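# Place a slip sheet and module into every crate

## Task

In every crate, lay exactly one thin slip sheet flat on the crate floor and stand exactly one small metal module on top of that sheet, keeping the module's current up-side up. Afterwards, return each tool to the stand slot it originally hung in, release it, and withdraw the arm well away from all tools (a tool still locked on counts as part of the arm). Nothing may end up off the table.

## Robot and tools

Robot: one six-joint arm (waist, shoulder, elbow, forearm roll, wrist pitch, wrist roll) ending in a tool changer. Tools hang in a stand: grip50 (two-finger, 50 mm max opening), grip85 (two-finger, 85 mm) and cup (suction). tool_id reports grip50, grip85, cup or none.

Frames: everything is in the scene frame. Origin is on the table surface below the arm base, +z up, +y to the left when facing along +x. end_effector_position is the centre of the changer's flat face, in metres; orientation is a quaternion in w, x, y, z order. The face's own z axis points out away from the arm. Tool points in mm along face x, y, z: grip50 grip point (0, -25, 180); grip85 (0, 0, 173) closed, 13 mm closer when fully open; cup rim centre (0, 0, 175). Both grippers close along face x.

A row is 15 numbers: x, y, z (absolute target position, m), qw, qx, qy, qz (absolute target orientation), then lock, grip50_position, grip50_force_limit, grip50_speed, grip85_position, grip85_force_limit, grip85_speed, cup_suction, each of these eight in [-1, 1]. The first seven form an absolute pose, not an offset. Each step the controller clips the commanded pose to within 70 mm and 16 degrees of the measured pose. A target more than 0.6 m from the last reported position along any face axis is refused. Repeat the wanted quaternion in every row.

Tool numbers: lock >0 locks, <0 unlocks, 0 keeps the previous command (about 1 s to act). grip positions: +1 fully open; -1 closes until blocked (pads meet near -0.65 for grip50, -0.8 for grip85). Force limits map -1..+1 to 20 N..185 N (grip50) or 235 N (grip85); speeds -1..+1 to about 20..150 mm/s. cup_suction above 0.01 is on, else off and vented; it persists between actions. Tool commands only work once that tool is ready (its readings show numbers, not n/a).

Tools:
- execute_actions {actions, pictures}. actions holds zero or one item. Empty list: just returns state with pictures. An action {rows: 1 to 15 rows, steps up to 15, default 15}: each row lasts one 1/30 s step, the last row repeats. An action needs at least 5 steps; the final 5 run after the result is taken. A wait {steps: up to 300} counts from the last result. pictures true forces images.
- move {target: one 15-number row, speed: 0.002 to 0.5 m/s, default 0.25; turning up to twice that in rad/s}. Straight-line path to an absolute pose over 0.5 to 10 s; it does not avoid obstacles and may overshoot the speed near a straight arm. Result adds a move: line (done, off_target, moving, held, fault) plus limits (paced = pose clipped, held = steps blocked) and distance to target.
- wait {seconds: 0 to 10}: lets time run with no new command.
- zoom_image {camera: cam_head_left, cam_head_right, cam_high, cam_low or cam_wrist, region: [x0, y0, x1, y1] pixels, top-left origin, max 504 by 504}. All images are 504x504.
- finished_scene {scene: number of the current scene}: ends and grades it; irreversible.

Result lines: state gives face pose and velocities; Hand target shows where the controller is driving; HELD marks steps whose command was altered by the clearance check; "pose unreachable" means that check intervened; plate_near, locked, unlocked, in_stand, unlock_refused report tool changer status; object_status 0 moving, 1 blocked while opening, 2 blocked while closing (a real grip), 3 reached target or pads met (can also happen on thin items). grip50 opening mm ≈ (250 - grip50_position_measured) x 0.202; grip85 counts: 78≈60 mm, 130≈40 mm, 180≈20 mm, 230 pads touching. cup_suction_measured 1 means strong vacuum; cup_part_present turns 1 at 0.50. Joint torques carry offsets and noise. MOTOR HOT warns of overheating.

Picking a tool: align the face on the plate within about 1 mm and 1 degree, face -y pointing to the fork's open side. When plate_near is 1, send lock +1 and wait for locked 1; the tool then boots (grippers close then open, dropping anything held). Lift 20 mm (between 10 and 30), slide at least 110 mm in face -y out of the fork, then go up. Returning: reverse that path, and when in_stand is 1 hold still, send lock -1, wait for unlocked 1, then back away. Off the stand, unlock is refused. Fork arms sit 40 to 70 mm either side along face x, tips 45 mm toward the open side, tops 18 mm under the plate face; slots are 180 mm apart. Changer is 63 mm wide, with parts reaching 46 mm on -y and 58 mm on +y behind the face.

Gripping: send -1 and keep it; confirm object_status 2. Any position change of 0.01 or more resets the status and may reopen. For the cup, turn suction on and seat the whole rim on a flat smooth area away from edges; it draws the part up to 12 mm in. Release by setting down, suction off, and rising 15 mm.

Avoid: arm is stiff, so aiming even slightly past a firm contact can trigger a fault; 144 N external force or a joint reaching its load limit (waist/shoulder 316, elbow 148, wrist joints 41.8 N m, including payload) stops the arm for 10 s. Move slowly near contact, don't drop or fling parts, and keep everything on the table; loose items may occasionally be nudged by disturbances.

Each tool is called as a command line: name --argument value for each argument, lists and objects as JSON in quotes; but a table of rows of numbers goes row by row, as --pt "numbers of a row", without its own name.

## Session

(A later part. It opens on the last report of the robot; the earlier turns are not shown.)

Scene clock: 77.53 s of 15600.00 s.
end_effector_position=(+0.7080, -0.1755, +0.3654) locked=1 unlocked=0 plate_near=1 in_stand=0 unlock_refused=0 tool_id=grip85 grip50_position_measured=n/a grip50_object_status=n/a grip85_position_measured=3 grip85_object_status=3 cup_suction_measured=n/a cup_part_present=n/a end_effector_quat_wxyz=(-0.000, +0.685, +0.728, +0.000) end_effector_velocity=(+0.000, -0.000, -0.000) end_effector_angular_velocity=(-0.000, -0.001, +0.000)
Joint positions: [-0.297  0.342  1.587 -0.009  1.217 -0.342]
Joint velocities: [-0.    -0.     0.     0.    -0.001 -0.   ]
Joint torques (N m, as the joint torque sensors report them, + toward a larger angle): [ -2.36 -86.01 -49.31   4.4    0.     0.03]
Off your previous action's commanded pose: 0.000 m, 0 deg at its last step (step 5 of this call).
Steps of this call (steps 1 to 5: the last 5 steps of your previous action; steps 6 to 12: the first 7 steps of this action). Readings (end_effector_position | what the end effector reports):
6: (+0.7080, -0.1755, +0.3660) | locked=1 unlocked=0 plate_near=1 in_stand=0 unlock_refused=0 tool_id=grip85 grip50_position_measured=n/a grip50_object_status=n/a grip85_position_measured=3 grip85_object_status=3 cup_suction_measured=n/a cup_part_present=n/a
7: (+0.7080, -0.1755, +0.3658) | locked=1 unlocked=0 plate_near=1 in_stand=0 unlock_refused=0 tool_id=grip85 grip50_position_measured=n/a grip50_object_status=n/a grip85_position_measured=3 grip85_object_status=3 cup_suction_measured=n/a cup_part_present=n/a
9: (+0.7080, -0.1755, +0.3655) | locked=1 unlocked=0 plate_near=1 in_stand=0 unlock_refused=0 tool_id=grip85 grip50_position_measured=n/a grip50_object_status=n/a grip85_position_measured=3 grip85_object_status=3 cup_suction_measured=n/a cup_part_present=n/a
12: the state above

execute_actions --actions '[{"rows":[[0.7080,-0.1755,0.3648,0,0.6852,0.7284,0,0,1,0,0,1,-0.3,-0.3,0]],"steps":12}]'

Scene clock: 78.33 s of 15600.00 s.
end_effector_position=(+0.7080, -0.1755, +0.3648) locked=1 unlocked=0 plate_near=1 in_stand=0 unlock_refused=0 tool_id=grip85 grip50_position_measured=n/a grip50_object_status=n/a grip85_position_measured=3 grip85_object_status=3 cup_suction_measured=n/a cup_part_present=n/a end_effector_quat_wxyz=(-0.000, +0.685, +0.728, +0.000) end_effector_velocity=(+0.000, -0.000, -0.001) end_effector_angular_velocity=(+0.000, +0.001, -0.000)
Joint positions: [-0.297  0.343  1.588 -0.009  1.216 -0.342]
Joint velocities: [-0.     0.002  0.     0.    -0.001  0.   ]
Joint torques (N m, as the joint torque sensors report them, + toward a larger angle): [ -2.65 -85.47 -48.99   4.41   0.01   0.03]
Off your previous action's commanded pose: 0.000 m, 0 deg at its last step (step 5 of this call).
Steps of this call (steps 1 to 5: the last 5 steps of your previous action; steps 6 to 17: nothing new was sent; steps 18 to 24: the first 7 steps of this action). Readings (end_effector_position | what the end effector reports):
18: (+0.7080, -0.1755, +0.3654) | locked=1 unlocked=0 plate_near=1 in_stand=0 unlock_refused=0 tool_id=grip85 grip50_position_measured=n/a grip50_object_status=n/a grip85_position_measured=3 grip85_object_status=3 cup_suction_measured=n/a cup_part_present=n/a
19: (+0.7080, -0.1755, +0.3652) | locked=1 unlocked=0 plate_near=1 in_stand=0 unlock_refused=0 tool_id=grip85 grip50_position_measured=n/a grip50_object_status=n/a grip85_position_measured=3 grip85_object_status=3 cup_suction_measured=n/a cup_part_present=n/a
21: (+0.7080, -0.1755, +0.3649) | locked=1 unlocked=0 plate_near=1 in_stand=0 unlock_refused=0 tool_id=grip85 grip50_position_measured=n/a grip50_object_status=n/a grip85_position_measured=3 grip85_object_status=3 cup_suction_measured=n/a cup_part_present=n/a
24: the state above

execute_actions --actions '[{"rows":[[0.7080,-0.1755,0.3642,0,0.6852,0.7284,0,0,1,0,0,1,-0.3,-0.3,0]],"steps":12}]'

Scene clock: 78.73 s of 15600.00 s.
end_effector_position=(+0.7080, -0.1755, +0.3642) locked=1 unlocked=0 plate_near=1 in_stand=0 unlock_refused=0 tool_id=grip85 grip50_position_measured=n/a grip50_object_status=n/a grip85_position_measured=3 grip85_object_status=3 cup_suction_measured=n/a cup_part_present=n/a end_effector_quat_wxyz=(-0.000, +0.685, +0.728, -0.000) end_effector_velocity=(+0.000, -0.000, +0.000) end_effector_angular_velocity=(-0.000, -0.001, -0.001)
Joint positions: [-0.297  0.343  1.588 -0.009  1.215 -0.342]
Joint velocities: [-0.    -0.     0.    -0.    -0.002  0.   ]
Joint torques (N m, as the joint torque sensors report them, + toward a larger angle): [ -3.14 -85.75 -49.     4.35  -0.02  -0.05]
Off your previous action's commanded pose: 0.000 m, 0 deg at its last step (step 5 of this call).
Steps of this call (steps 1 to 5: the last 5 steps of your previous action; steps 6 to 12: the first 7 steps of this action). Readings (end_effector_position | what the end effector reports):
6: (+0.7080, -0.1755, +0.3648) | locked=1 unlocked=0 plate_near=1 in_stand=0 unlock_refused=0 tool_id=grip85 grip50_position_measured=n/a grip50_object_status=n/a grip85_position_measured=3 grip85_object_status=3 cup_suction_measured=n/a cup_part_present=n/a
7: (+0.7080, -0.1755, +0.3646) | locked=1 unlocked=0 plate_near=1 in_stand=0 unlock_refused=0 tool_id=grip85 grip50_position_measured=n/a grip50_object_status=n/a grip85_position_measured=3 grip85_object_status=3 cup_suction_measured=n/a cup_part_present=n/a
9: (+0.7080, -0.1755, +0.3643) | locked=1 unlocked=0 plate_near=1 in_stand=0 unlock_refused=0 tool_id=grip85 grip50_position_measured=n/a grip50_object_status=n/a grip85_position_measured=3 grip85_object_status=3 cup_suction_measured=n/a cup_part_present=n/a
12: the state above

execute_actions --actions '[{"rows":[[0.7080,-0.1755,0.3636,0,0.6852,0.7284,0,0,1,0,0,1,-0.3,-0.3,0]],"steps":12}]'

Scene clock: 79.13 s of 15600.00 s.
end_effector_position=(+0.7080, -0.1755, +0.3636) locked=1 unlocked=0 plate_near=1 in_stand=0 unlock_refused=0 tool_id=grip85 grip50_position_measured=n/a grip50_object_status=n/a grip85_position_measured=3 grip85_object_status=3 cup_suction_measured=n/a cup_part_present=n/a end_effector_quat_wxyz=(-0.000, +0.685, +0.728, -0.000) end_effector_velocity=(-0.000, -0.000, -0.001) end_effector_angular_velocity=(+0.000, +0.001, +0.000)
Joint positions: [-0.297  0.343  1.589 -0.009  1.214 -0.342]
Joint velocities: [-0.     0.001  0.001  0.    -0.    -0.   ]
Joint torques (N m, as the joint torque sensors report them, + toward a larger angle): [ -3.34 -85.43 -49.1    4.36   0.01  -0.06]
Off your previous action's commanded pose: 0.000 m, 0 deg at its last step (step 5 of this call).
Steps of this call (steps 1 to 5: the last 5 steps of your previous action; steps 6 to 12: the first 7 steps of this action). Readings (end_effector_position | what the end effector reports):
6: (+0.7080, -0.1755, +0.3642) | locked=1 unlocked=0 plate_near=1 in_stand=0 unlock_refused=0 tool_id=grip85 grip50_position_measured=n/a grip50_object_status=n/a grip85_position_measured=3 grip85_object_status=3 cup_suction_measured=n/a cup_part_present=n/a
7: (+0.7080, -0.1755, +0.3640) | locked=1 unlocked=0 plate_near=1 in_stand=0 unlock_refused=0 tool_id=grip85 grip50_position_measured=n/a grip50_object_status=n/a grip85_position_measured=3 grip85_object_status=3 cup_suction_measured=n/a cup_part_present=n/a
9: (+0.7080, -0.1755, +0.3637) | locked=1 unlocked=0 plate_near=1 in_stand=0 unlock_refused=0 tool_id=grip85 grip50_position_measured=n/a grip50_object_status=n/a grip85_position_measured=3 grip85_object_status=3 cup_suction_measured=n/a cup_part_present=n/a
12: the state above

execute_actions --actions '[{"rows":[[0.7080,-0.1755,0.3630,0,0.6852,0.7284,0,0,1,0,0,1,-0.3,-0.3,0]],"steps":12}]'

Scene clock: 79.53 s of 15600.00 s.
end_effector_position=(+0.7080, -0.1755, +0.3630) locked=1 unlocked=0 plate_near=1 in_stand=1 unlock_refused=0 tool_id=grip85 grip50_position_measured=n/a grip50_object_status=n/a grip85_position_measured=3 grip85_object_status=3 cup_suction_measured=n/a cup_part_present=n/a end_effector_quat_wxyz=(-0.000, +0.685, +0.728, +0.000) end_effector_velocity=(-0.000, +0.000, +0.000) end_effector_angular_velocity=(-0.000, -0.002, +0.000)
Joint positions: [-0.297  0.344  1.59  -0.009  1.213 -0.342]
Joint velocities: [-0.    -0.001  0.001  0.    -0.001 -0.   ]
Joint torques (N m, as the joint torque sensors report them, + toward a larger angle): [ -2.32 -85.44 -49.21   4.26  -0.1   -0.02]
Off your previous action's commanded pose: 0.000 m, 0 deg at its last step (step 5 of this call).
Steps of this call (steps 1 to 5: the last 5 steps of your previous action; steps 6 to 12: the first 7 steps of this action). Readings (end_effector_position | what the end effector reports):
6: (+0.7080, -0.1755, +0.3636) | locked=1 unlocked=0 plate_near=1 in_stand=0 unlock_refused=0 tool_id=grip85 grip50_position_measured=n/a grip50_object_status=n/a grip85_position_measured=3 grip85_object_status=3 cup_suction_measured=n/a cup_part_present=n/a
7: (+0.7080, -0.1755, +0.3634) | locked=1 unlocked=0 plate_near=1 in_stand=0 unlock_refused=0 tool_id=grip85 grip50_position_measured=n/a grip50_object_status=n/a grip85_position_measured=3 grip85_object_status=3 cup_suction_measured=n/a cup_part_present=n/a
9: (+0.7080, -0.1755, +0.3631) | locked=1 unlocked=0 plate_near=1 in_stand=1 unlock_refused=0 tool_id=grip85 grip50_position_measured=n/a grip50_object_status=n/a grip85_position_measured=3 grip85_object_status=3 cup_suction_measured=n/a cup_part_present=n/a
12: the state above

execute_actions --actions '[{"rows":[[0.7080,-0.1755,0.3622,0,0.6852,0.7284,0,0,1,0,0,1,-0.3,-0.3,0]],"steps":12}]'

execute_actions --actions '[{"rows":[[0.7080,-0.1755,0.3616,0,0.6852,0.7284,0,0,1,0,0,1,-0.3,-0.3,0]],"steps":12}]'

Scene clock: 79.93 s of 15600.00 s.
end_effector_position=(+0.7080, -0.1755, +0.3622) locked=1 unlocked=0 plate_near=1 in_stand=1 unlock_refused=0 tool_id=grip85 grip50_position_measured=n/a grip50_object_status=n/a grip85_position_measured=3 grip85_object_status=3 cup_suction_measured=n/a cup_part_present=n/a end_effector_quat_wxyz=(-0.000, +0.685, +0.728, +0.000) end_effector_velocity=(-0.000, +0.000, -0.001) end_effector_angular_velocity=(+0.000, +0.001, +0.000)
Joint positions: [-0.297  0.344  1.591 -0.009  1.212 -0.342]
Joint velocities: [-0.     0.     0.001  0.    -0.    -0.   ]
Joint torques (N m, as the joint torque sensors report them, + toward a larger angle): [ -2.97 -86.16 -49.59   4.29   0.07  -0.12]
Off your previous action's commanded pose: 0.000 m, 0 deg at its last step (step 5 of this call).
Steps of this call (steps 1 to 5: the last 5 steps of your previous action; steps 6 to 12: the first 7 steps of this action). Readings (end_effector_position | what the end effector reports):
6: (+0.7080, -0.1755, +0.3630) | locked=1 unlocked=0 plate_near=1 in_stand=1 unlock_refused=0 tool_id=grip85 grip50_position_measured=n/a grip50_object_status=n/a grip85_position_measured=3 grip85_object_status=3 cup_suction_measured=n/a cup_part_present=n/a
7: (+0.7080, -0.1755, +0.3628) | locked=1 unlocked=0 plate_near=1 in_stand=1 unlock_refused=0 tool_id=grip85 grip50_position_measured=n/a grip50_object_status=n/a grip85_position_measured=3 grip85_object_status=3 cup_suction_measured=n/a cup_part_present=n/a
9: (+0.7080, -0.1755, +0.3624) | locked=1 unlocked=0 plate_near=1 in_stand=1 unlock_refused=0 tool_id=grip85 grip50_position_measured=n/a grip50_object_status=n/a grip85_position_measured=3 grip85_object_status=3 cup_suction_measured=n/a cup_part_present=n/a
12: the state above

Scene clock: 80.33 s of 15600.00 s.
end_effector_position=(+0.7080, -0.1755, +0.3616) locked=1 unlocked=0 plate_near=1 in_stand=1 unlock_refused=0 tool_id=grip85 grip50_position_measured=n/a grip50_object_status=n/a grip85_position_measured=3 grip85_object_status=3 cup_suction_measured=n/a cup_part_present=n/a end_effector_quat_wxyz=(-0.000, +0.685, +0.728, -0.000) end_effector_velocity=(+0.000, -0.000, -0.000) end_effector_angular_velocity=(-0.000, -0.001, +0.000)
Joint positions: [-0.297  0.344  1.591 -0.009  1.211 -0.342]
Joint velocities: [ 0.     0.     0.    -0.    -0.002 -0.   ]
Joint torques (N m, as the joint torque sensors report them, + toward a larger angle): [ -3.27 -86.73 -49.06   4.25  -0.01  -0.01]
Off your previous action's commanded pose: 0.000 m, 0 deg at its last step (step 5 of this call).
Steps of this call (steps 1 to 5: the last 5 steps of your previous action; steps 6 to 12: the first 7 steps of this action). Readings (end_effector_position | what the end effector reports):
6: (+0.7080, -0.1755, +0.3622) | locked=1 unlocked=0 plate_near=1 in_stand=1 unlock_refused=0 tool_id=grip85 grip50_position_measured=n/a grip50_object_status=n/a grip85_position_measured=3 grip85_object_status=3 cup_suction_measured=n/a cup_part_present=n/a
7: (+0.7080, -0.1755, +0.3620) | locked=1 unlocked=0 plate_near=1 in_stand=1 unlock_refused=0 tool_id=grip85 grip50_position_measured=n/a grip50_object_status=n/a grip85_position_measured=3 grip85_object_status=3 cup_suction_measured=n/a cup_part_present=n/a
9: (+0.7080, -0.1755, +0.3617) | locked=1 unlocked=0 plate_near=1 in_stand=1 unlock_refused=0 tool_id=grip85 grip50_position_measured=n/a grip50_object_status=n/a grip85_position_measured=3 grip85_object_status=3 cup_suction_measured=n/a cup_part_present=n/a
12: the state above

Unlock here.

move --target '[0.7080,-0.1755,0.3613,0,0.6852,0.7284,0,-1,1,0,0,1,-0.3,-0.3,0]' --speed 0.002

Scene clock: 82.93 s of 15600.00 s.
end_effector_position=(+0.7080, -0.1755, +0.3613) locked=0 unlocked=0 plate_near=0 in_stand=1 unlock_refused=0 tool_id=none grip50_position_measured=n/a grip50_object_status=n/a grip85_position_measured=n/a grip85_object_status=n/a cup_suction_measured=n/a cup_part_present=n/a end_effector_quat_wxyz=(+0.000, +0.685, +0.728, +0.000) end_effector_velocity=(-0.000, +0.000, -0.001) end_effector_angular_velocity=(+0.000, +0.001, +0.000)
Joint positions: [-0.297  0.345  1.592 -0.009  1.21  -0.342]
Joint velocities: [-0.     0.     0.001 -0.     0.    -0.   ]
Joint torques (N m, as the joint torque sensors report them, + toward a larger angle): [ -4.19 -76.76 -42.43   4.34   0.03  -0.01]
Hand target: +0.708, -0.175, +0.361; -0.000, +0.685, +0.728, +0.000
Off your previous action's commanded pose: 0.000 m, 0 deg at its last step (step 5 of this call).
Off the commanded pose: 0.000 m, 0 deg.
Kept back: nothing.
move: done

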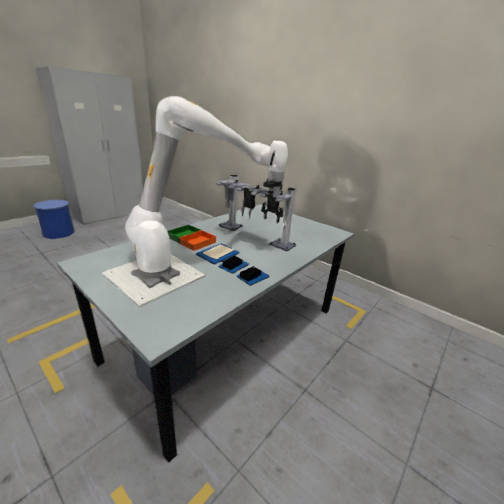

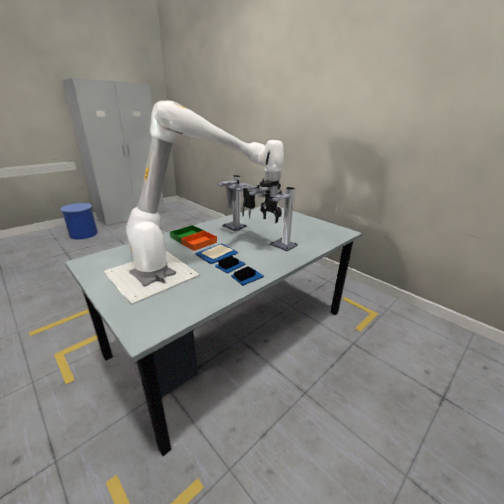

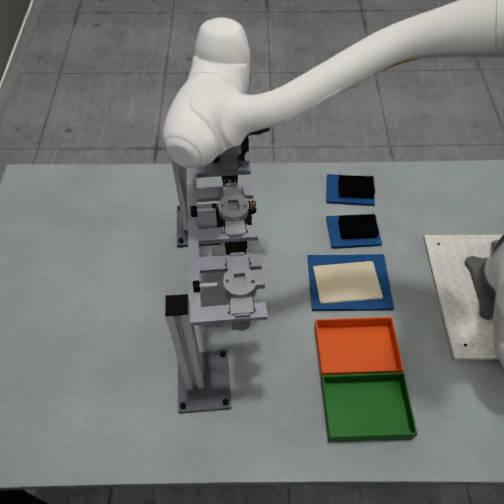

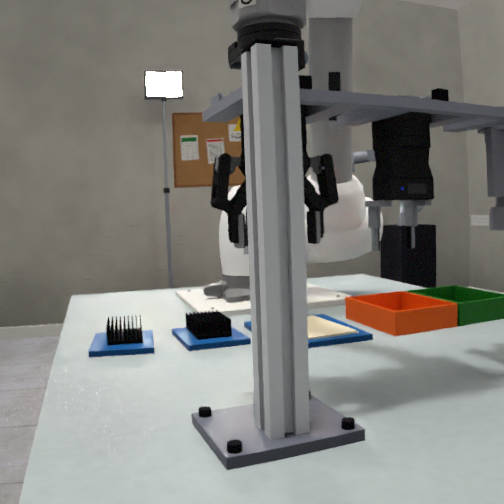

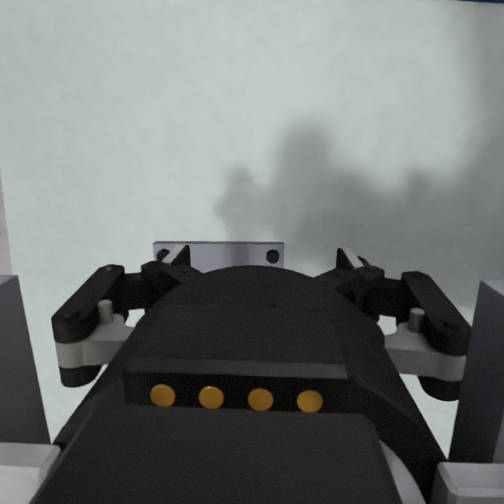

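execute_actions --actions '[{"rows":[[0.7080,-0.1755,0.3625,0,0.6852,0.7284,0,-1,1,0,0,1,-0.3,-0.3,0]],"steps":10}]'

Scene clock: 84.50 s of 15600.00 s.
end_effector_position=(+0.7080, -0.1755, +0.3622) locked=0 unlocked=1 plate_near=0 in_stand=1 unlock_refused=0 tool_id=none grip50_position_measured=n/a grip50_object_status=n/a grip85_position_measured=n/a grip85_object_status=n/a cup_suction_measured=n/a cup_part_present=n/a end_effector_quat_wxyz=(-0.000, +0.685, +0.728, -0.000) end_effector_velocity=(-0.000, +0.000, +0.004) end_effector_angular_velocity=(-0.000, -0.000, -0.000)
Joint positions: [-0.297  0.344  1.591 -0.009  1.212 -0.342]
Joint velocities: [-0.    -0.003 -0.004  0.     0.006  0.   ]
Joint torques (N m, as the joint torque sensors report them, + toward a larger angle): [ -2.87 -76.95 -42.19   4.37   0.27  -0.13]
Steps of this call (steps 1 to 42: nothing new was sent; steps 43 to 47: the first 5 steps of this action). Readings (end_effector_position | what the end effector reports):
43: (+0.7080, -0.1755, +0.3613) | locked=0 unlocked=1 plate_near=0 in_stand=1 unlock_refused=0 tool_id=none grip50_position_measured=n/a grip50_object_status=n/a grip85_position_measured=n/a grip85_object_status=n/a cup_suction_measured=n/a cup_part_present=n/a
44: (+0.7080, -0.1755, +0.3614) | locked=0 unlocked=1 plate_near=0 in_stand=1 unlock_refused=0 tool_id=none grip50_position_measured=n/a grip50_object_status=n/a grip85_position_measured=n/a grip85_object_status=n/a cup_suction_measured=n/a cup_part_present=n/a
46: (+0.7080, -0.1755, +0.3620) | locked=0 unlocked=1 plate_near=0 in_stand=1 unlock_refused=0 tool_id=none grip50_position_measured=n/a grip50_object_status=n/a grip85_position_measured=n/a grip85_object_status=n/a cup_suction_measured=n/a cup_part_present=n/a
47: the state above

move --target '[0.7080,-0.1755,0.41,0,0.6852,0.7284,0,0,1,0,0,1,-0.3,-0.3,0]' --speed 0.15

move --target '[0.686,0.1838,0.43,0,0.6852,0.7284,0,0,1,0,0,1,-0.3,-0.3,0]' --speed 0.3

Scene clock: 85.70 s of 15600.00 s.
end_effector_position=(+0.7080, -0.1755, +0.4099) locked=0 unlocked=1 plate_near=0 in_stand=0 unlock_refused=0 tool_id=none grip50_position_measured=n/a grip50_object_status=n/a grip85_position_measured=n/a grip85_object_status=n/a cup_suction_measured=n/a cup_part_present=n/a end_effector_quat_wxyz=(-0.000, +0.685, +0.728, -0.000) end_effector_velocity=(-0.000, +0.000, +0.002) end_effector_angular_velocity=(-0.000, -0.000, +0.001)
Joint positions: [-0.296  0.32   1.534 -0.009  1.293 -0.342]
Joint velocities: [ 0.    -0.001 -0.002 -0.     0.003 -0.   ]
Joint torques (N m, as the joint torque sensors report them, + toward a larger angle): [ -2.47 -74.12 -43.02   4.42  -0.16  -0.06]
Hand target: +0.708, -0.176, +0.410; +0.000, +0.685, +0.728, -0.000
Off your previous action's commanded pose: 0.000 m, 0 deg at its last step (step 5 of this call).
Off the commanded pose: 0.000 m, 0 deg.
Kept back: nothing.
move: done

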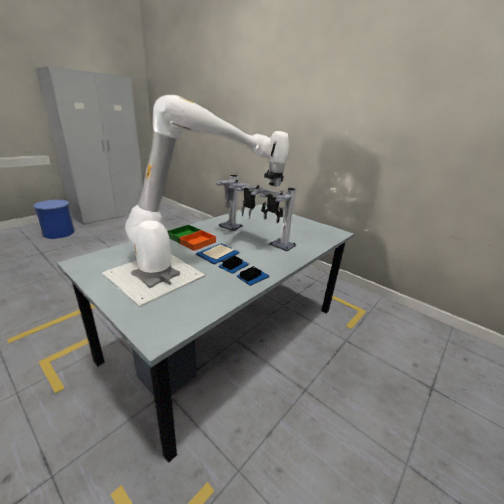

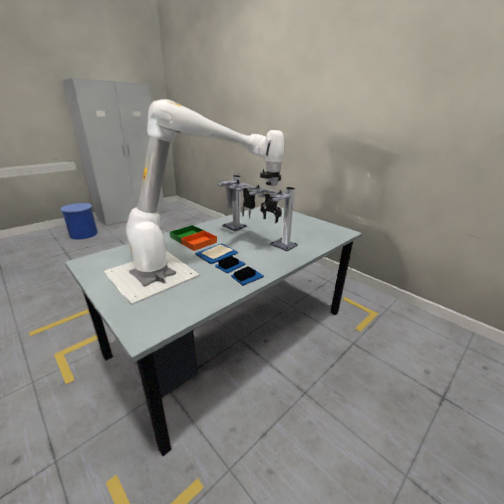

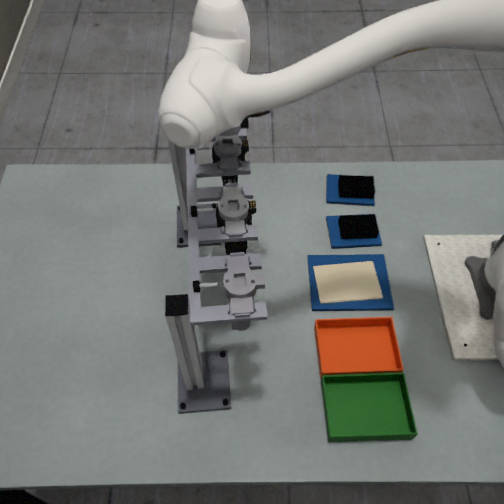

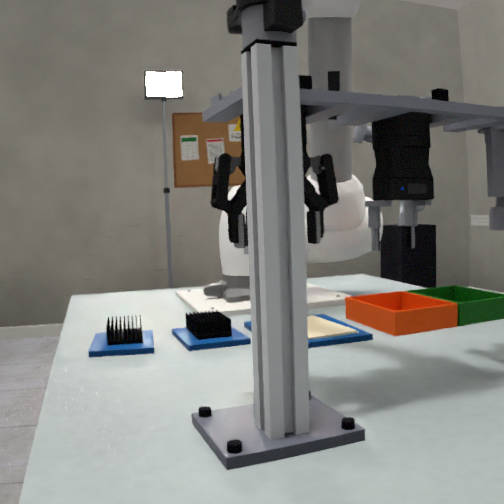

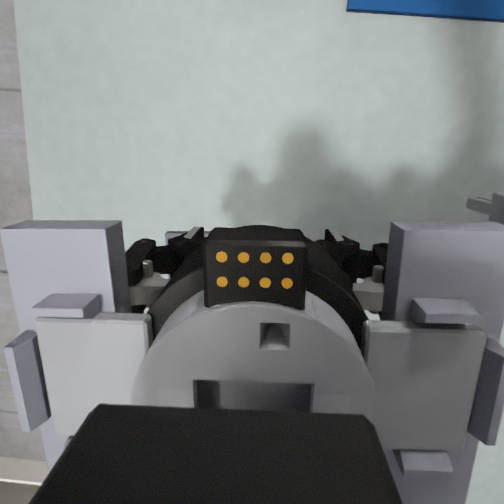

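Scene clock: 87.40 s of 15600.00 s.
end_effector_position=(+0.6866, +0.1841, +0.4300) locked=0 unlocked=1 plate_near=0 in_stand=0 unlock_refused=0 tool_id=none grip50_position_measured=n/a grip50_object_status=n/a grip85_position_measured=n/a grip85_object_status=n/a cup_suction_measured=n/a cup_part_present=n/a end_effector_quat_wxyz=(+0.000, +0.685, +0.728, +0.000) end_effector_velocity=(+0.000, +0.001, +0.000) end_effector_angular_velocity=(+0.000, -0.001, +0.000)
Joint positions: [ 0.205  0.286  1.546 -0.005  1.317  0.158]
Joint velocities: [ 0.002  0.    -0.001 -0.    -0.     0.001]
Joint torques (N m, as the joint torque sensors report them, + toward a larger angle): [ -4.02 -71.49 -43.55   4.51  -0.16  -0.23]
Hand target: +0.687, +0.184, +0.430; +0.000, +0.685, +0.728, +0.000
Off the commanded pose: 0.001 m, 0 deg.
Kept back: nothing.
move: done

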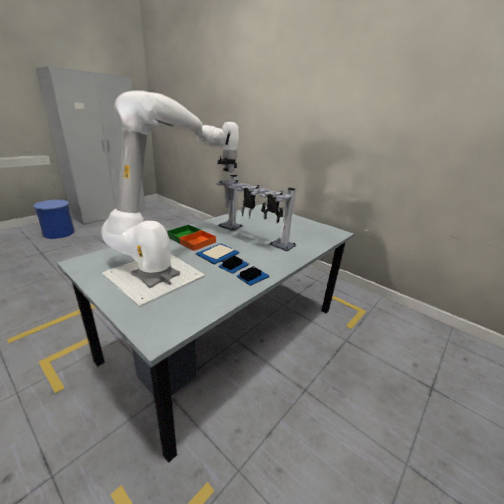

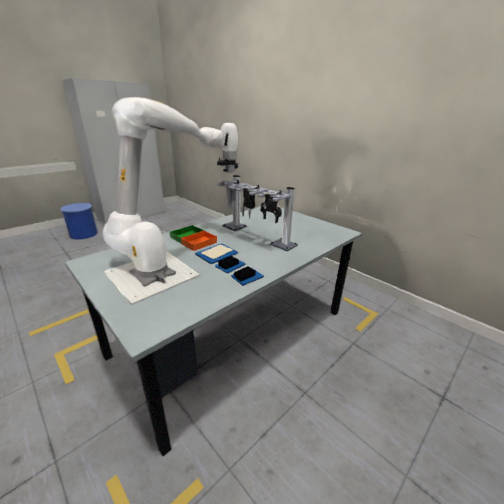

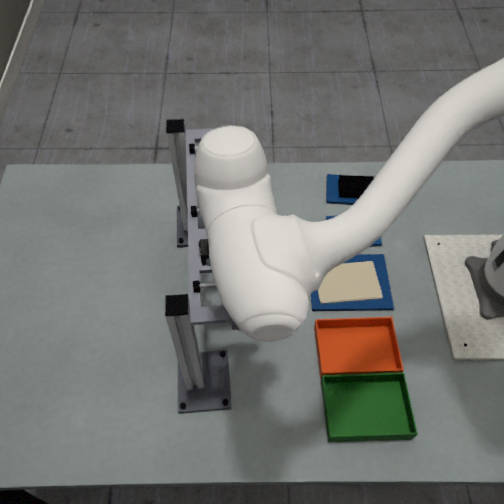

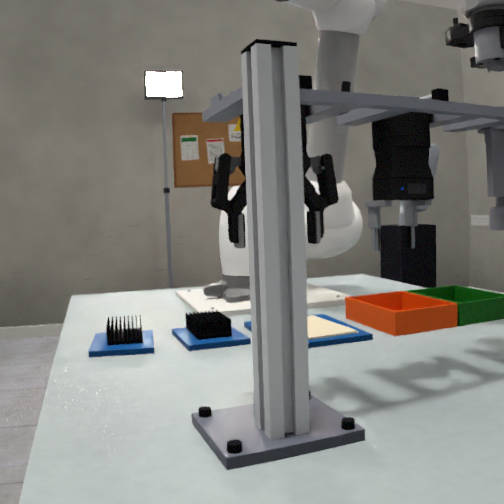

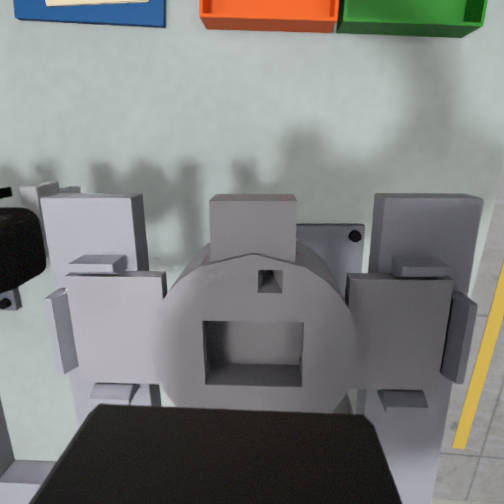

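zoom_image --camera "cam_wrist" --region '[150,180,370,420]'

Region (150, 180, 370, 420) of cam_wrist's 504x504 image, scaled by 2.100, with more detail than that image has; it fills the left 462 columns of this view, and the rest is white.

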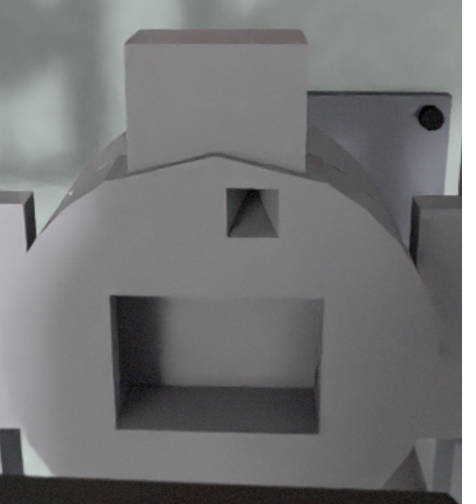

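move --target '[0.6812,0.1835,0.41,0,0.6852,0.7284,0,0,1,0,0,1,-0.3,-0.3,0]' --speed 0.05

zoom_image --camera "cam_wrist" --region '[150,200,370,420]'

Scene clock: 89.27 s of 15600.00 s.
end_effector_position=(+0.6812, +0.1835, +0.4101) locked=0 unlocked=1 plate_near=0 in_stand=0 unlock_refused=0 tool_id=none grip50_position_measured=n/a grip50_object_status=n/a grip85_position_measured=n/a grip85_object_status=n/a cup_suction_measured=n/a cup_part_present=n/a end_effector_quat_wxyz=(+0.000, +0.685, +0.728, +0.000) end_effector_velocity=(-0.000, -0.000, -0.001) end_effector_angular_velocity=(+0.000, +0.000, -0.001)
Joint positions: [ 0.205  0.287  1.582 -0.005  1.281  0.158]
Joint velocities: [-0.     0.     0.002  0.    -0.002  0.   ]
Joint torques (N m, as the joint torque sensors report them, + toward a larger angle): [ -2.66 -71.52 -42.88   4.42   0.11  -0.05]
Hand target: +0.681, +0.184, +0.410; -0.000, +0.685, +0.728, +0.000
Off the commanded pose: 0.000 m, 0 deg.
Kept back: nothing.
move: done

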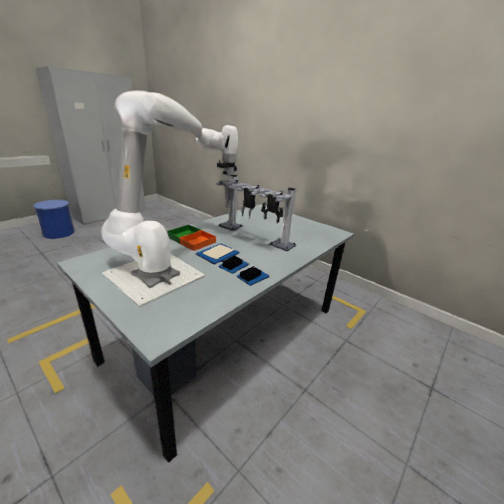

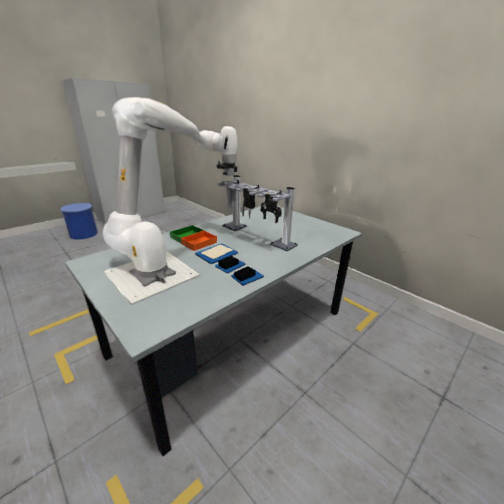

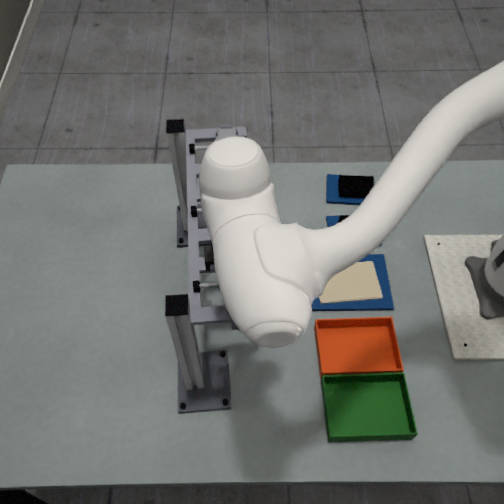

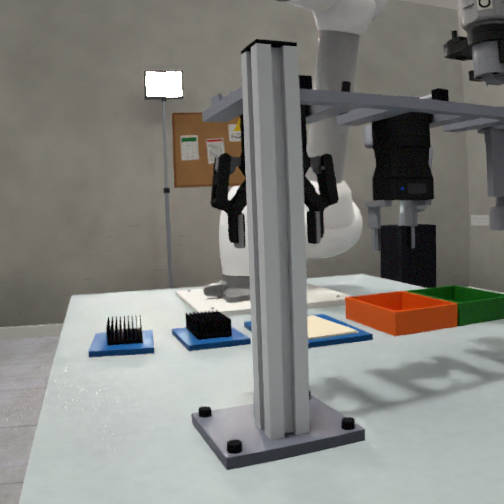

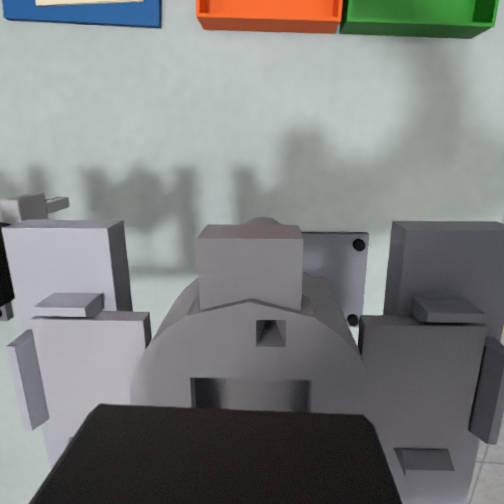

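Region (150, 200, 370, 420) of cam_wrist's 504x504 image, scaled by 2.291, with more detail than that image has.

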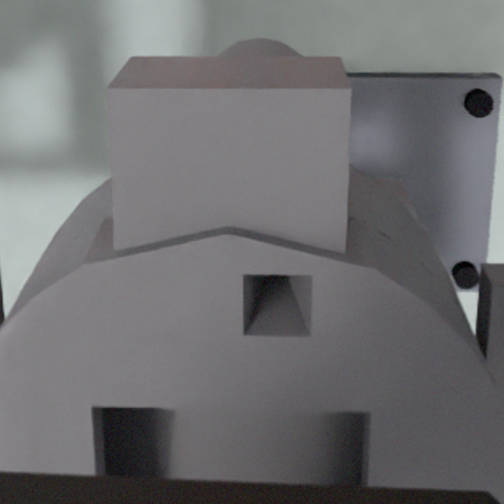

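move --target '[0.6807,0.1832,0.375,0,0.6839,0.7296,0,0,1,0,0,1,-0.3,-0.3,0]' --speed 0.05

Scene clock: 91.47 s of 15600.00 s.
end_effector_position=(+0.6807, +0.1832, +0.3751) locked=0 unlocked=1 plate_near=0 in_stand=0 unlock_refused=0 tool_id=none grip50_position_measured=n/a grip50_object_status=n/a grip85_position_measured=n/a grip85_object_status=n/a cup_suction_measured=n/a cup_part_present=n/a end_effector_quat_wxyz=(-0.000, +0.684, +0.730, +0.000) end_effector_velocity=(-0.000, -0.000, -0.001) end_effector_angular_velocity=(-0.000, +0.000, +0.000)
Joint positions: [ 0.205  0.304  1.626 -0.005  1.221  0.155]
Joint velocities: [-0.     0.001  0.002 -0.    -0.002 -0.001]
Joint torques (N m, as the joint torque sensors report them, + toward a larger angle): [ -3.38 -72.4  -42.21   4.42   0.43  -0.03]
Hand target: +0.681, +0.183, +0.375; -0.000, +0.684, +0.730, +0.000
Off the commanded pose: 0.000 m, 0 deg.
Kept back: nothing.
move: done

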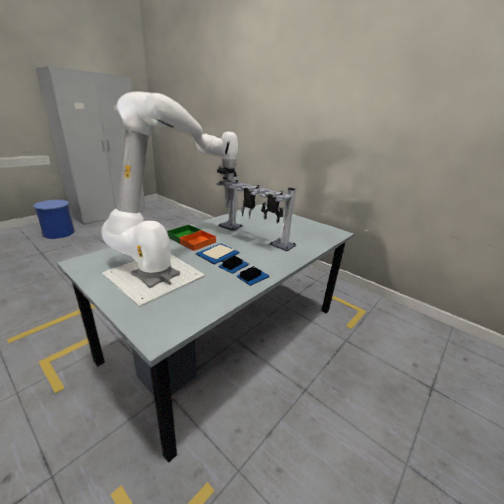

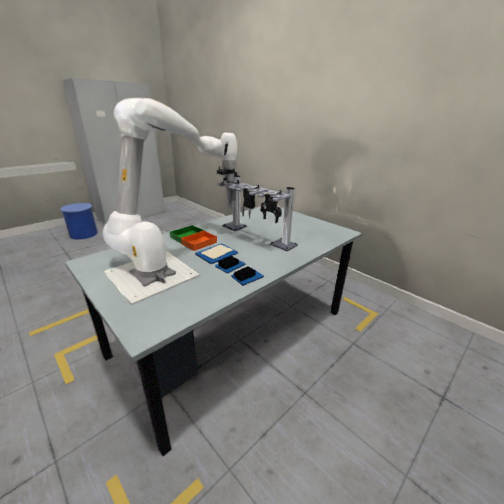

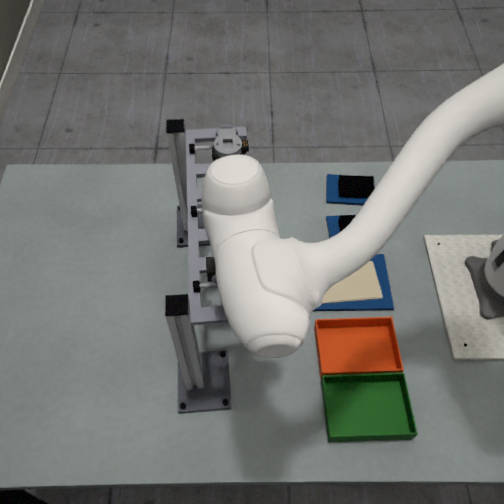

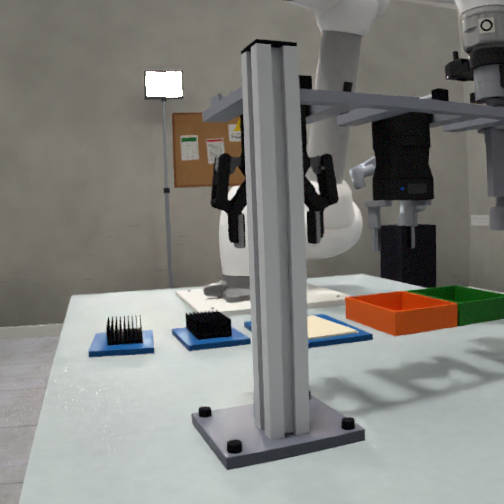

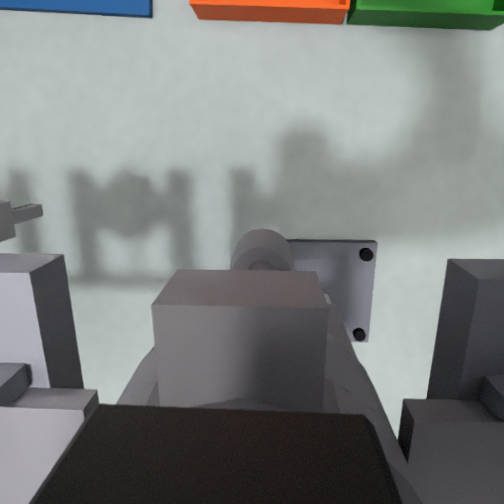

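move --target '[0.6807,0.1832,0.3645,0,0.6839,0.7296,0,0,1,0,0,1,-0.3,-0.3,0]' --speed 0.015

Scene clock: 92.83 s of 15600.00 s.
end_effector_position=(+0.6807, +0.1832, +0.3646) locked=0 unlocked=1 plate_near=0 in_stand=0 unlock_refused=0 tool_id=none grip50_position_measured=n/a grip50_object_status=n/a grip85_position_measured=n/a grip85_object_status=n/a cup_suction_measured=n/a cup_part_present=n/a end_effector_quat_wxyz=(-0.000, +0.684, +0.730, +0.000) end_effector_velocity=(-0.000, -0.000, -0.001) end_effector_angular_velocity=(-0.000, +0.001, +0.000)
Joint positions: [ 0.205  0.31   1.638 -0.005  1.203  0.155]
Joint velocities: [ 0.     0.001  0.001 -0.    -0.001  0.   ]
Joint torques (N m, as the joint torque sensors report them, + toward a larger angle): [ -2.67 -72.45 -41.86   4.31   0.19  -0.11]
Hand target: +0.681, +0.183, +0.364; -0.000, +0.684, +0.730, +0.000
Off the commanded pose: 0.000 m, 0 deg.
Kept back: nothing.
move: done

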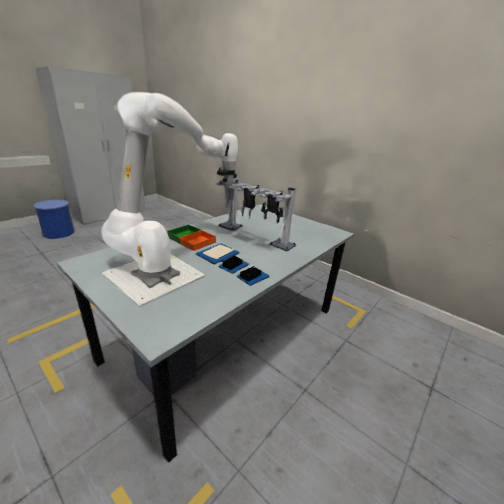

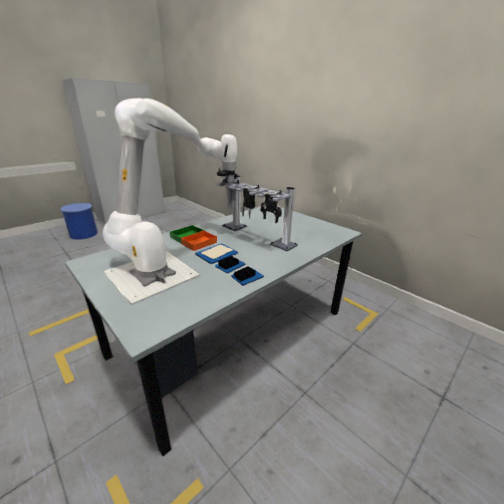

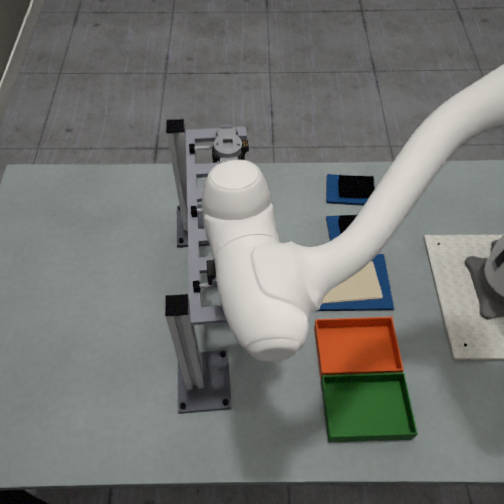

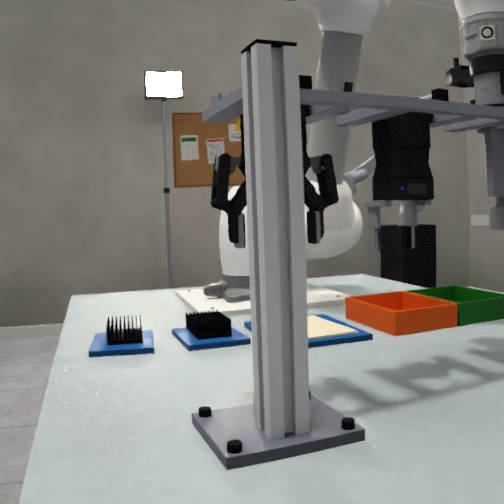

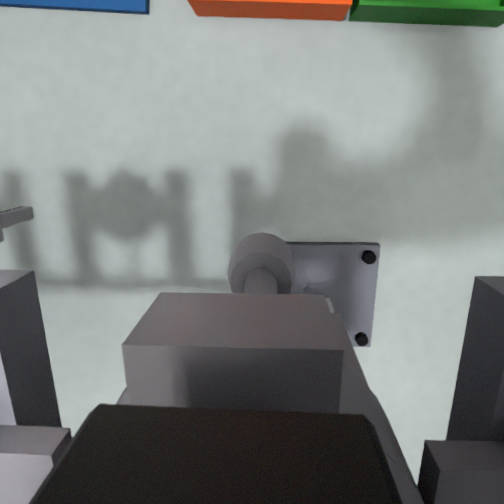

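execute_actions --actions '[{"rows":[[0.6807,0.1832,0.3635,0,0.6839,0.7296,0,0,1,0,0,1,-0.3,-0.3,0]],"steps":12}]'

execute_actions --actions '[{"rows":[[0.6807,0.1832,0.3627,0,0.6839,0.7296,0,0,1,0,0,1,-0.3,-0.3,0]],"steps":12}]'

Scene clock: 93.23 s of 15600.00 s.
end_effector_position=(+0.6807, +0.1832, +0.3636) locked=0 unlocked=1 plate_near=0 in_stand=1 unlock_refused=0 tool_id=none grip50_position_measured=n/a grip50_object_status=n/a grip85_position_measured=n/a grip85_object_status=n/a cup_suction_measured=n/a cup_part_present=n/a end_effector_quat_wxyz=(+0.000, +0.684, +0.730, -0.000) end_effector_velocity=(-0.000, +0.000, -0.001) end_effector_angular_velocity=(-0.000, +0.001, -0.000)
Joint positions: [ 0.205  0.31   1.639 -0.005  1.201  0.155]
Joint velocities: [ 0.     0.001  0.001 -0.     0.     0.   ]
Joint torques (N m, as the joint torque sensors report them, + toward a larger angle): [ -3.88 -73.58 -42.79   4.32   0.01   0.01]
Steps of this call (steps 1 to 5: nothing new was sent; steps 6 to 12: the first 7 steps of this action). Readings (end_effector_position | what the end effector reports):
6: (+0.6807, +0.1832, +0.3645) | locked=0 unlocked=1 plate_near=0 in_stand=0 unlock_refused=0 tool_id=none grip50_position_measured=n/a grip50_object_status=n/a grip85_position_measured=n/a grip85_object_status=n/a cup_suction_measured=n/a cup_part_present=n/a
7: (+0.6807, +0.1832, +0.3642) | locked=0 unlocked=1 plate_near=0 in_stand=0 unlock_refused=0 tool_id=none grip50_position_measured=n/a grip50_object_status=n/a grip85_position_measured=n/a grip85_object_status=n/a cup_suction_measured=n/a cup_part_present=n/a
9: (+0.6807, +0.1832, +0.3637) | locked=0 unlocked=1 plate_near=0 in_stand=1 unlock_refused=0 tool_id=none grip50_position_measured=n/a grip50_object_status=n/a grip85_position_measured=n/a grip85_object_status=n/a cup_suction_measured=n/a cup_part_present=n/a
12: the state above

Scene clock: 93.63 s of 15600.00 s.
end_effector_position=(+0.6807, +0.1832, +0.3627) locked=0 unlocked=1 plate_near=0 in_stand=1 unlock_refused=0 tool_id=none grip50_position_measured=n/a grip50_object_status=n/a grip85_position_measured=n/a grip85_object_status=n/a cup_suction_measured=n/a cup_part_present=n/a end_effector_quat_wxyz=(-0.000, +0.684, +0.730, -0.000) end_effector_velocity=(-0.000, -0.000, -0.000) end_effector_angular_velocity=(+0.000, -0.002, +0.000)
Joint positions: [ 0.205  0.311  1.64  -0.005  1.2    0.155]
Joint velocities: [ 0.    -0.     0.001 -0.    -0.002 -0.   ]
Joint torques (N m, as the joint torque sensors report them, + toward a larger angle): [ -3.37 -73.17 -41.72   4.36  -0.22  -0.03]
Off your previous action's commanded pose: 0.000 m, 0 deg at its last step (step 5 of this call).
Steps of this call (steps 1 to 5: the last 5 steps of your previous action; steps 6 to 12: the first 7 steps of this action). Readings (end_effector_position | what the end effector reports):
6: (+0.6807, +0.1832, +0.3635) | locked=0 unlocked=1 plate_near=0 in_stand=1 unlock_refused=0 tool_id=none grip50_position_measured=n/a grip50_object_status=n/a grip85_position_measured=n/a grip85_object_status=n/a cup_suction_measured=n/a cup_part_present=n/a
7: (+0.6807, +0.1832, +0.3633) | locked=0 unlocked=1 plate_near=0 in_stand=1 unlock_refused=0 tool_id=none grip50_position_measured=n/a grip50_object_status=n/a grip85_position_measured=n/a grip85_object_status=n/a cup_suction_measured=n/a cup_part_present=n/a
9: (+0.6807, +0.1832, +0.3629) | locked=0 unlocked=1 plate_near=0 in_stand=1 unlock_refused=0 tool_id=none grip50_position_measured=n/a grip50_object_status=n/a grip85_position_measured=n/a grip85_object_status=n/a cup_suction_measured=n/a cup_part_present=n/a
12: the state above

execute_actions --actions '[{"rows":[[0.6807,0.1832,0.3622,0,0.6839,0.7296,0,0,1,0,0,1,-0.3,-0.3,0]],"steps":12}]'

Scene clock: 94.03 s of 15600.00 s.
end_effector_position=(+0.6807, +0.1832, +0.3622) locked=0 unlocked=1 plate_near=0 in_stand=1 unlock_refused=0 tool_id=none grip50_position_measured=n/a grip50_object_status=n/a grip85_position_measured=n/a grip85_object_status=n/a cup_suction_measured=n/a cup_part_present=n/a end_effector_quat_wxyz=(-0.000, +0.684, +0.730, -0.000) end_effector_velocity=(-0.001, -0.000, +0.001) end_effector_angular_velocity=(+0.000, -0.001, -0.001)
Joint positions: [ 0.205  0.311  1.64  -0.005  1.199  0.155]
Joint velocities: [-0.    -0.002  0.001 -0.     0.     0.001]
Joint torques (N m, as the joint torque sensors report them, + toward a larger angle): [ -3.18 -73.07 -42.06   4.4    0.01  -0.02]
Off your previous action's commanded pose: 0.000 m, 0 deg at its last step (step 5 of this call).
Steps of this call (steps 1 to 5: the last 5 steps of your previous action; steps 6 to 12: the first 7 steps of this action). Readings (end_effector_position | what the end effector reports):
6: (+0.6807, +0.1832, +0.3627) | locked=0 unlocked=1 plate_near=0 in_stand=1 unlock_refused=0 tool_id=none grip50_position_measured=n/a grip50_object_status=n/a grip85_position_measured=n/a grip85_object_status=n/a cup_suction_measured=n/a cup_part_present=n/a
7: (+0.6807, +0.1832, +0.3625) | locked=0 unlocked=1 plate_near=0 in_stand=1 unlock_refused=0 tool_id=none grip50_position_measured=n/a grip50_object_status=n/a grip85_position_measured=n/a grip85_object_status=n/a cup_suction_measured=n/a cup_part_present=n/a
9: (+0.6807, +0.1832, +0.3623) | locked=0 unlocked=1 plate_near=0 in_stand=1 unlock_refused=0 tool_id=none grip50_position_measured=n/a grip50_object_status=n/a grip85_position_measured=n/a grip85_object_status=n/a cup_suction_measured=n/a cup_part_present=n/a
12: the state above

execute_actions --actions '[{"rows":[[0.6807,0.1832,0.3618,0,0.6839,0.7296,0,0,1,0,0,1,-0.3,-0.3,0]],"steps":12}]'

Scene clock: 94.43 s of 15600.00 s.
end_effector_position=(+0.6807, +0.1832, +0.3618) locked=0 unlocked=1 plate_near=0 in_stand=1 unlock_refused=0 tool_id=none grip50_position_measured=n/a grip50_object_status=n/a grip85_position_measured=n/a grip85_object_status=n/a cup_suction_measured=n/a cup_part_present=n/a end_effector_quat_wxyz=(+0.000, +0.684, +0.730, +0.000) end_effector_velocity=(+0.000, -0.000, -0.000) end_effector_angular_velocity=(+0.000, -0.001, -0.000)
Joint positions: [ 0.205  0.311  1.641 -0.005  1.198  0.155]
Joint velocities: [-0.    -0.     0.    -0.    -0.001  0.   ]
Joint torques (N m, as the joint torque sensors report them, + toward a larger angle): [ -1.97 -71.64 -41.67   4.61  -0.02   0.04]
Off your previous action's commanded pose: 0.000 m, 0 deg at its last step (step 5 of this call).
Steps of this call (steps 1 to 5: the last 5 steps of your previous action; steps 6 to 12: the first 7 steps of this action). Readings (end_effector_position | what the end effector reports):
6: (+0.6807, +0.1832, +0.3622) | locked=0 unlocked=1 plate_near=0 in_stand=1 unlock_refused=0 tool_id=none grip50_position_measured=n/a grip50_object_status=n/a grip85_position_measured=n/a grip85_object_status=n/a cup_suction_measured=n/a cup_part_present=n/a
7: (+0.6807, +0.1832, +0.3621) | locked=0 unlocked=1 plate_near=0 in_stand=1 unlock_refused=0 tool_id=none grip50_position_measured=n/a grip50_object_status=n/a grip85_position_measured=n/a grip85_object_status=n/a cup_suction_measured=n/a cup_part_present=n/a
9: (+0.6807, +0.1832, +0.3619) | locked=0 unlocked=1 plate_near=0 in_stand=1 unlock_refused=0 tool_id=none grip50_position_measured=n/a grip50_object_status=n/a grip85_position_measured=n/a grip85_object_status=n/a cup_suction_measured=n/a cup_part_present=n/a
12: the state above

execute_actions --actions '[{"rows":[[0.6807,0.1832,0.3615,0,0.6839,0.7296,0,0,1,0,0,1,-0.3,-0.3,0]],"steps":12}]'

Scene clock: 94.83 s of 15600.00 s.
end_effector_position=(+0.6807, +0.1832, +0.3615) locked=0 unlocked=1 plate_near=0 in_stand=1 unlock_refused=0 tool_id=none grip50_position_measured=n/a grip50_object_status=n/a grip85_position_measured=n/a grip85_object_status=n/a cup_suction_measured=n/a cup_part_present=n/a end_effector_quat_wxyz=(+0.000, +0.684, +0.730, -0.000) end_effector_velocity=(+0.000, +0.000, -0.001) end_effector_angular_velocity=(+0.000, -0.001, +0.000)
Joint positions: [ 0.205  0.311  1.641 -0.005  1.197  0.155]
Joint velocities: [ 0.     0.001  0.    -0.    -0.002  0.   ]
Joint torques (N m, as the joint torque sensors report them, + toward a larger angle): [ -2.77 -71.87 -41.44   4.63  -0.19  -0.03]
Off your previous action's commanded pose: 0.000 m, 0 deg at its last step (step 5 of this call).
Steps of this call (steps 1 to 5: the last 5 steps of your previous action; steps 6 to 12: the first 7 steps of this action). Readings (end_effector_position | what the end effector reports):
6: (+0.6807, +0.1832, +0.3618) | locked=0 unlocked=1 plate_near=0 in_stand=1 unlock_refused=0 tool_id=none grip50_position_measured=n/a grip50_object_status=n/a grip85_position_measured=n/a grip85_object_status=n/a cup_suction_measured=n/a cup_part_present=n/a
7: (+0.6807, +0.1832, +0.3617) | locked=0 unlocked=1 plate_near=0 in_stand=1 unlock_refused=0 tool_id=none grip50_position_measured=n/a grip50_object_status=n/a grip85_position_measured=n/a grip85_object_status=n/a cup_suction_measured=n/a cup_part_present=n/a
9: (+0.6807, +0.1832, +0.3616) | locked=0 unlocked=1 plate_near=0 in_stand=1 unlock_refused=0 tool_id=none grip50_position_measured=n/a grip50_object_status=n/a grip85_position_measured=n/a grip85_object_status=n/a cup_suction_measured=n/a cup_part_present=n/a
12: the state above


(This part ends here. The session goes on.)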